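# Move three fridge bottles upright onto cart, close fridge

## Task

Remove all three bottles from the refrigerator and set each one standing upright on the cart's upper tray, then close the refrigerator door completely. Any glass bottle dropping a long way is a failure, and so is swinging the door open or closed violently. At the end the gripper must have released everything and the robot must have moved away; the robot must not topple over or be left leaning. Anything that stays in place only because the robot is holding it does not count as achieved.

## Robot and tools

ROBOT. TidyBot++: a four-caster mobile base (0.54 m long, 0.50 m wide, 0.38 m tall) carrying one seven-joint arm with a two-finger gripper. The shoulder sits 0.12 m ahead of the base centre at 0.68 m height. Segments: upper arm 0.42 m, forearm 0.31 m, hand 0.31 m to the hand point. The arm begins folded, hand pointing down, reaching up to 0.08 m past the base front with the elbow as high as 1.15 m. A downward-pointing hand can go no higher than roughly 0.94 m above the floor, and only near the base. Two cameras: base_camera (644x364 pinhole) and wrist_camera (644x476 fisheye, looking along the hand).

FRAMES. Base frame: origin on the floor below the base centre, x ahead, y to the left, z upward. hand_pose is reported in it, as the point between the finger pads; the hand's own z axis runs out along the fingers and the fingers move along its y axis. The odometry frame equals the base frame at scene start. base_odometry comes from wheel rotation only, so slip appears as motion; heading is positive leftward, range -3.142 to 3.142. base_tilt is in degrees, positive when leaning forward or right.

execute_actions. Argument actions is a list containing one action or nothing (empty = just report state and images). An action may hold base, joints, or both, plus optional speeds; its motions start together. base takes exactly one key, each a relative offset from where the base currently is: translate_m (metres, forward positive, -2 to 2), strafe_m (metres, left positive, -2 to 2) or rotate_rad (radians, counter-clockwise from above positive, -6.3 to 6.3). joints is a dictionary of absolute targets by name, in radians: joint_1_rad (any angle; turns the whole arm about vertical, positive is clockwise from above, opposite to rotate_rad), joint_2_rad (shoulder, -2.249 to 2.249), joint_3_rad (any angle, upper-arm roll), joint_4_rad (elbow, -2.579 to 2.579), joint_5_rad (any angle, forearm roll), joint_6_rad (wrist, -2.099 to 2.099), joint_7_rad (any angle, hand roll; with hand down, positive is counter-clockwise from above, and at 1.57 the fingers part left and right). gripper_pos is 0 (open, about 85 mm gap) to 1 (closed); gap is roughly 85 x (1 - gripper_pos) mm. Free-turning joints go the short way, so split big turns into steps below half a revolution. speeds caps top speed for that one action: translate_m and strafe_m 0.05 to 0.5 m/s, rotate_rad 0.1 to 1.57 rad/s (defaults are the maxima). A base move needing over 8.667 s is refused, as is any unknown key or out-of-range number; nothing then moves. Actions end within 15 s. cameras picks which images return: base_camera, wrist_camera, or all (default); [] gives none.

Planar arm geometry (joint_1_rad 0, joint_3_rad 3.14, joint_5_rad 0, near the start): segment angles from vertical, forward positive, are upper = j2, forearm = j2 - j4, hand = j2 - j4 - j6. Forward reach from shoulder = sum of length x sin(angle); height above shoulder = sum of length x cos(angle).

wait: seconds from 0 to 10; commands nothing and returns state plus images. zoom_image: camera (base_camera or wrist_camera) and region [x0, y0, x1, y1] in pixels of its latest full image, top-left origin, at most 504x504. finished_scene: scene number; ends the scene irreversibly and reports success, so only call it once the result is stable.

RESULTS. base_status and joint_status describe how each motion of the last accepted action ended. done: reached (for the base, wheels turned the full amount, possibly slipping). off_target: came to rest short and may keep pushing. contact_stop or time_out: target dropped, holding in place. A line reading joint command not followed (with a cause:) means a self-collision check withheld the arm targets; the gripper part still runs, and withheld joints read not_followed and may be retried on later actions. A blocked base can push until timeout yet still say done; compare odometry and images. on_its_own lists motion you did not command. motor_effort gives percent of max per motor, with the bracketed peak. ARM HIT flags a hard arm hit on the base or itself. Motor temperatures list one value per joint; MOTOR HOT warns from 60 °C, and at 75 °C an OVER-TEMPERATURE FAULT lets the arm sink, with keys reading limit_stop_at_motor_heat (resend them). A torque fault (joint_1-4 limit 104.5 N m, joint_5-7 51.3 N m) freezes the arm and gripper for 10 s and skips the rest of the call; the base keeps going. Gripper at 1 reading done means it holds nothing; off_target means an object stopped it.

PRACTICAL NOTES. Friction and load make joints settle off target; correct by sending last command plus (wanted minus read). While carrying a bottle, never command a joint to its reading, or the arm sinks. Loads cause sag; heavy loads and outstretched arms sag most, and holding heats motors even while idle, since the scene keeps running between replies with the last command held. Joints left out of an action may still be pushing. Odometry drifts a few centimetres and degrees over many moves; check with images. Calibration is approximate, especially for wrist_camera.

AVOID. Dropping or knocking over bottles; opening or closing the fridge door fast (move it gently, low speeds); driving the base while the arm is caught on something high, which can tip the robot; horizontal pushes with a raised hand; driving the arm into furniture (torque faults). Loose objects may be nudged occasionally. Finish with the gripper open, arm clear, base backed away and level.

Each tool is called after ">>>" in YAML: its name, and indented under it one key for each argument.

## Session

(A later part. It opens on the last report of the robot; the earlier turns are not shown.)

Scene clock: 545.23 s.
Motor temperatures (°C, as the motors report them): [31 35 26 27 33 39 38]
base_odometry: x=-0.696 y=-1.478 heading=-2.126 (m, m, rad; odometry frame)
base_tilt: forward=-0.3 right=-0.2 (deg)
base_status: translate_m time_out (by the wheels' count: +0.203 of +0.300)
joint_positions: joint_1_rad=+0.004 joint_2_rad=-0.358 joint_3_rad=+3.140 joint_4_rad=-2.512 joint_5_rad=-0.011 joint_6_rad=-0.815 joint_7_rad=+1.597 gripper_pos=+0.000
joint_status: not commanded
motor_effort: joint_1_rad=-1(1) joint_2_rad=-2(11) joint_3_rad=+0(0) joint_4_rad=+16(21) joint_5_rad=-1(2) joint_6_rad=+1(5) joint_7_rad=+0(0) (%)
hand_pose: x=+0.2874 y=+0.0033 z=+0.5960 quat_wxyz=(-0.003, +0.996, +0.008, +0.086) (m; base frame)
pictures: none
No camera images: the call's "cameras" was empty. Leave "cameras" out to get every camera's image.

>>> execute_actions:
  actions:
    - {"base":{"translate_m":-0.6},"joints":{"joint_6_rad":0.4}}
  cameras: ["wrist_camera"]

Scene clock: 553.80 s.
Motor temperatures (°C, as the motors report them): [31 34 26 27 33 39 38]
base_odometry: x=-0.380 y=-0.968 heading=-2.125 (m, m, rad; odometry frame)
base_tilt: forward=-0.3 right=-0.2 (deg)
base_status: done
joint_positions: joint_1_rad=+0.004 joint_2_rad=-0.358 joint_3_rad=+3.140 joint_4_rad=-2.519 joint_5_rad=-0.011 joint_6_rad=+0.391 joint_7_rad=+1.597 gripper_pos=+0.000
joint_status: all done
motor_effort: joint_1_rad=-1(2) joint_2_rad=-6(7) joint_3_rad=+0(0) joint_4_rad=+21(22) joint_5_rad=-2(2) joint_6_rad=+8(9) joint_7_rad=+0(0) (%)
hand_pose: x=+0.5379 y=-0.0009 z=+0.8397 quat_wxyz=(+0.008, +0.774, +0.004, +0.634) (m; base frame)
pictures: wrist_camera
camera_calibration (this result's frames):
wrist_camera: T_world_to_cam=[[-0.00834497, -0.992248, 0.123989, -0.114126], [-0.264461, -0.117389, -0.957225, 0.99296], [0.96436, -0.0407784, -0.261432, -0.162724], [0, 0, 0, 1]] pos_world=[0.418572, -0.00331485, 0.922096]
Images, in order (width x height): wrist_camera 644x476.

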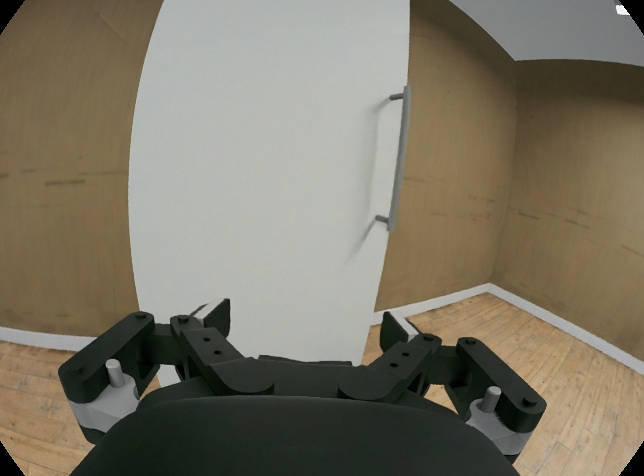

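>>> finished_scene:
  scene: 2

The scene is finished: the task was done.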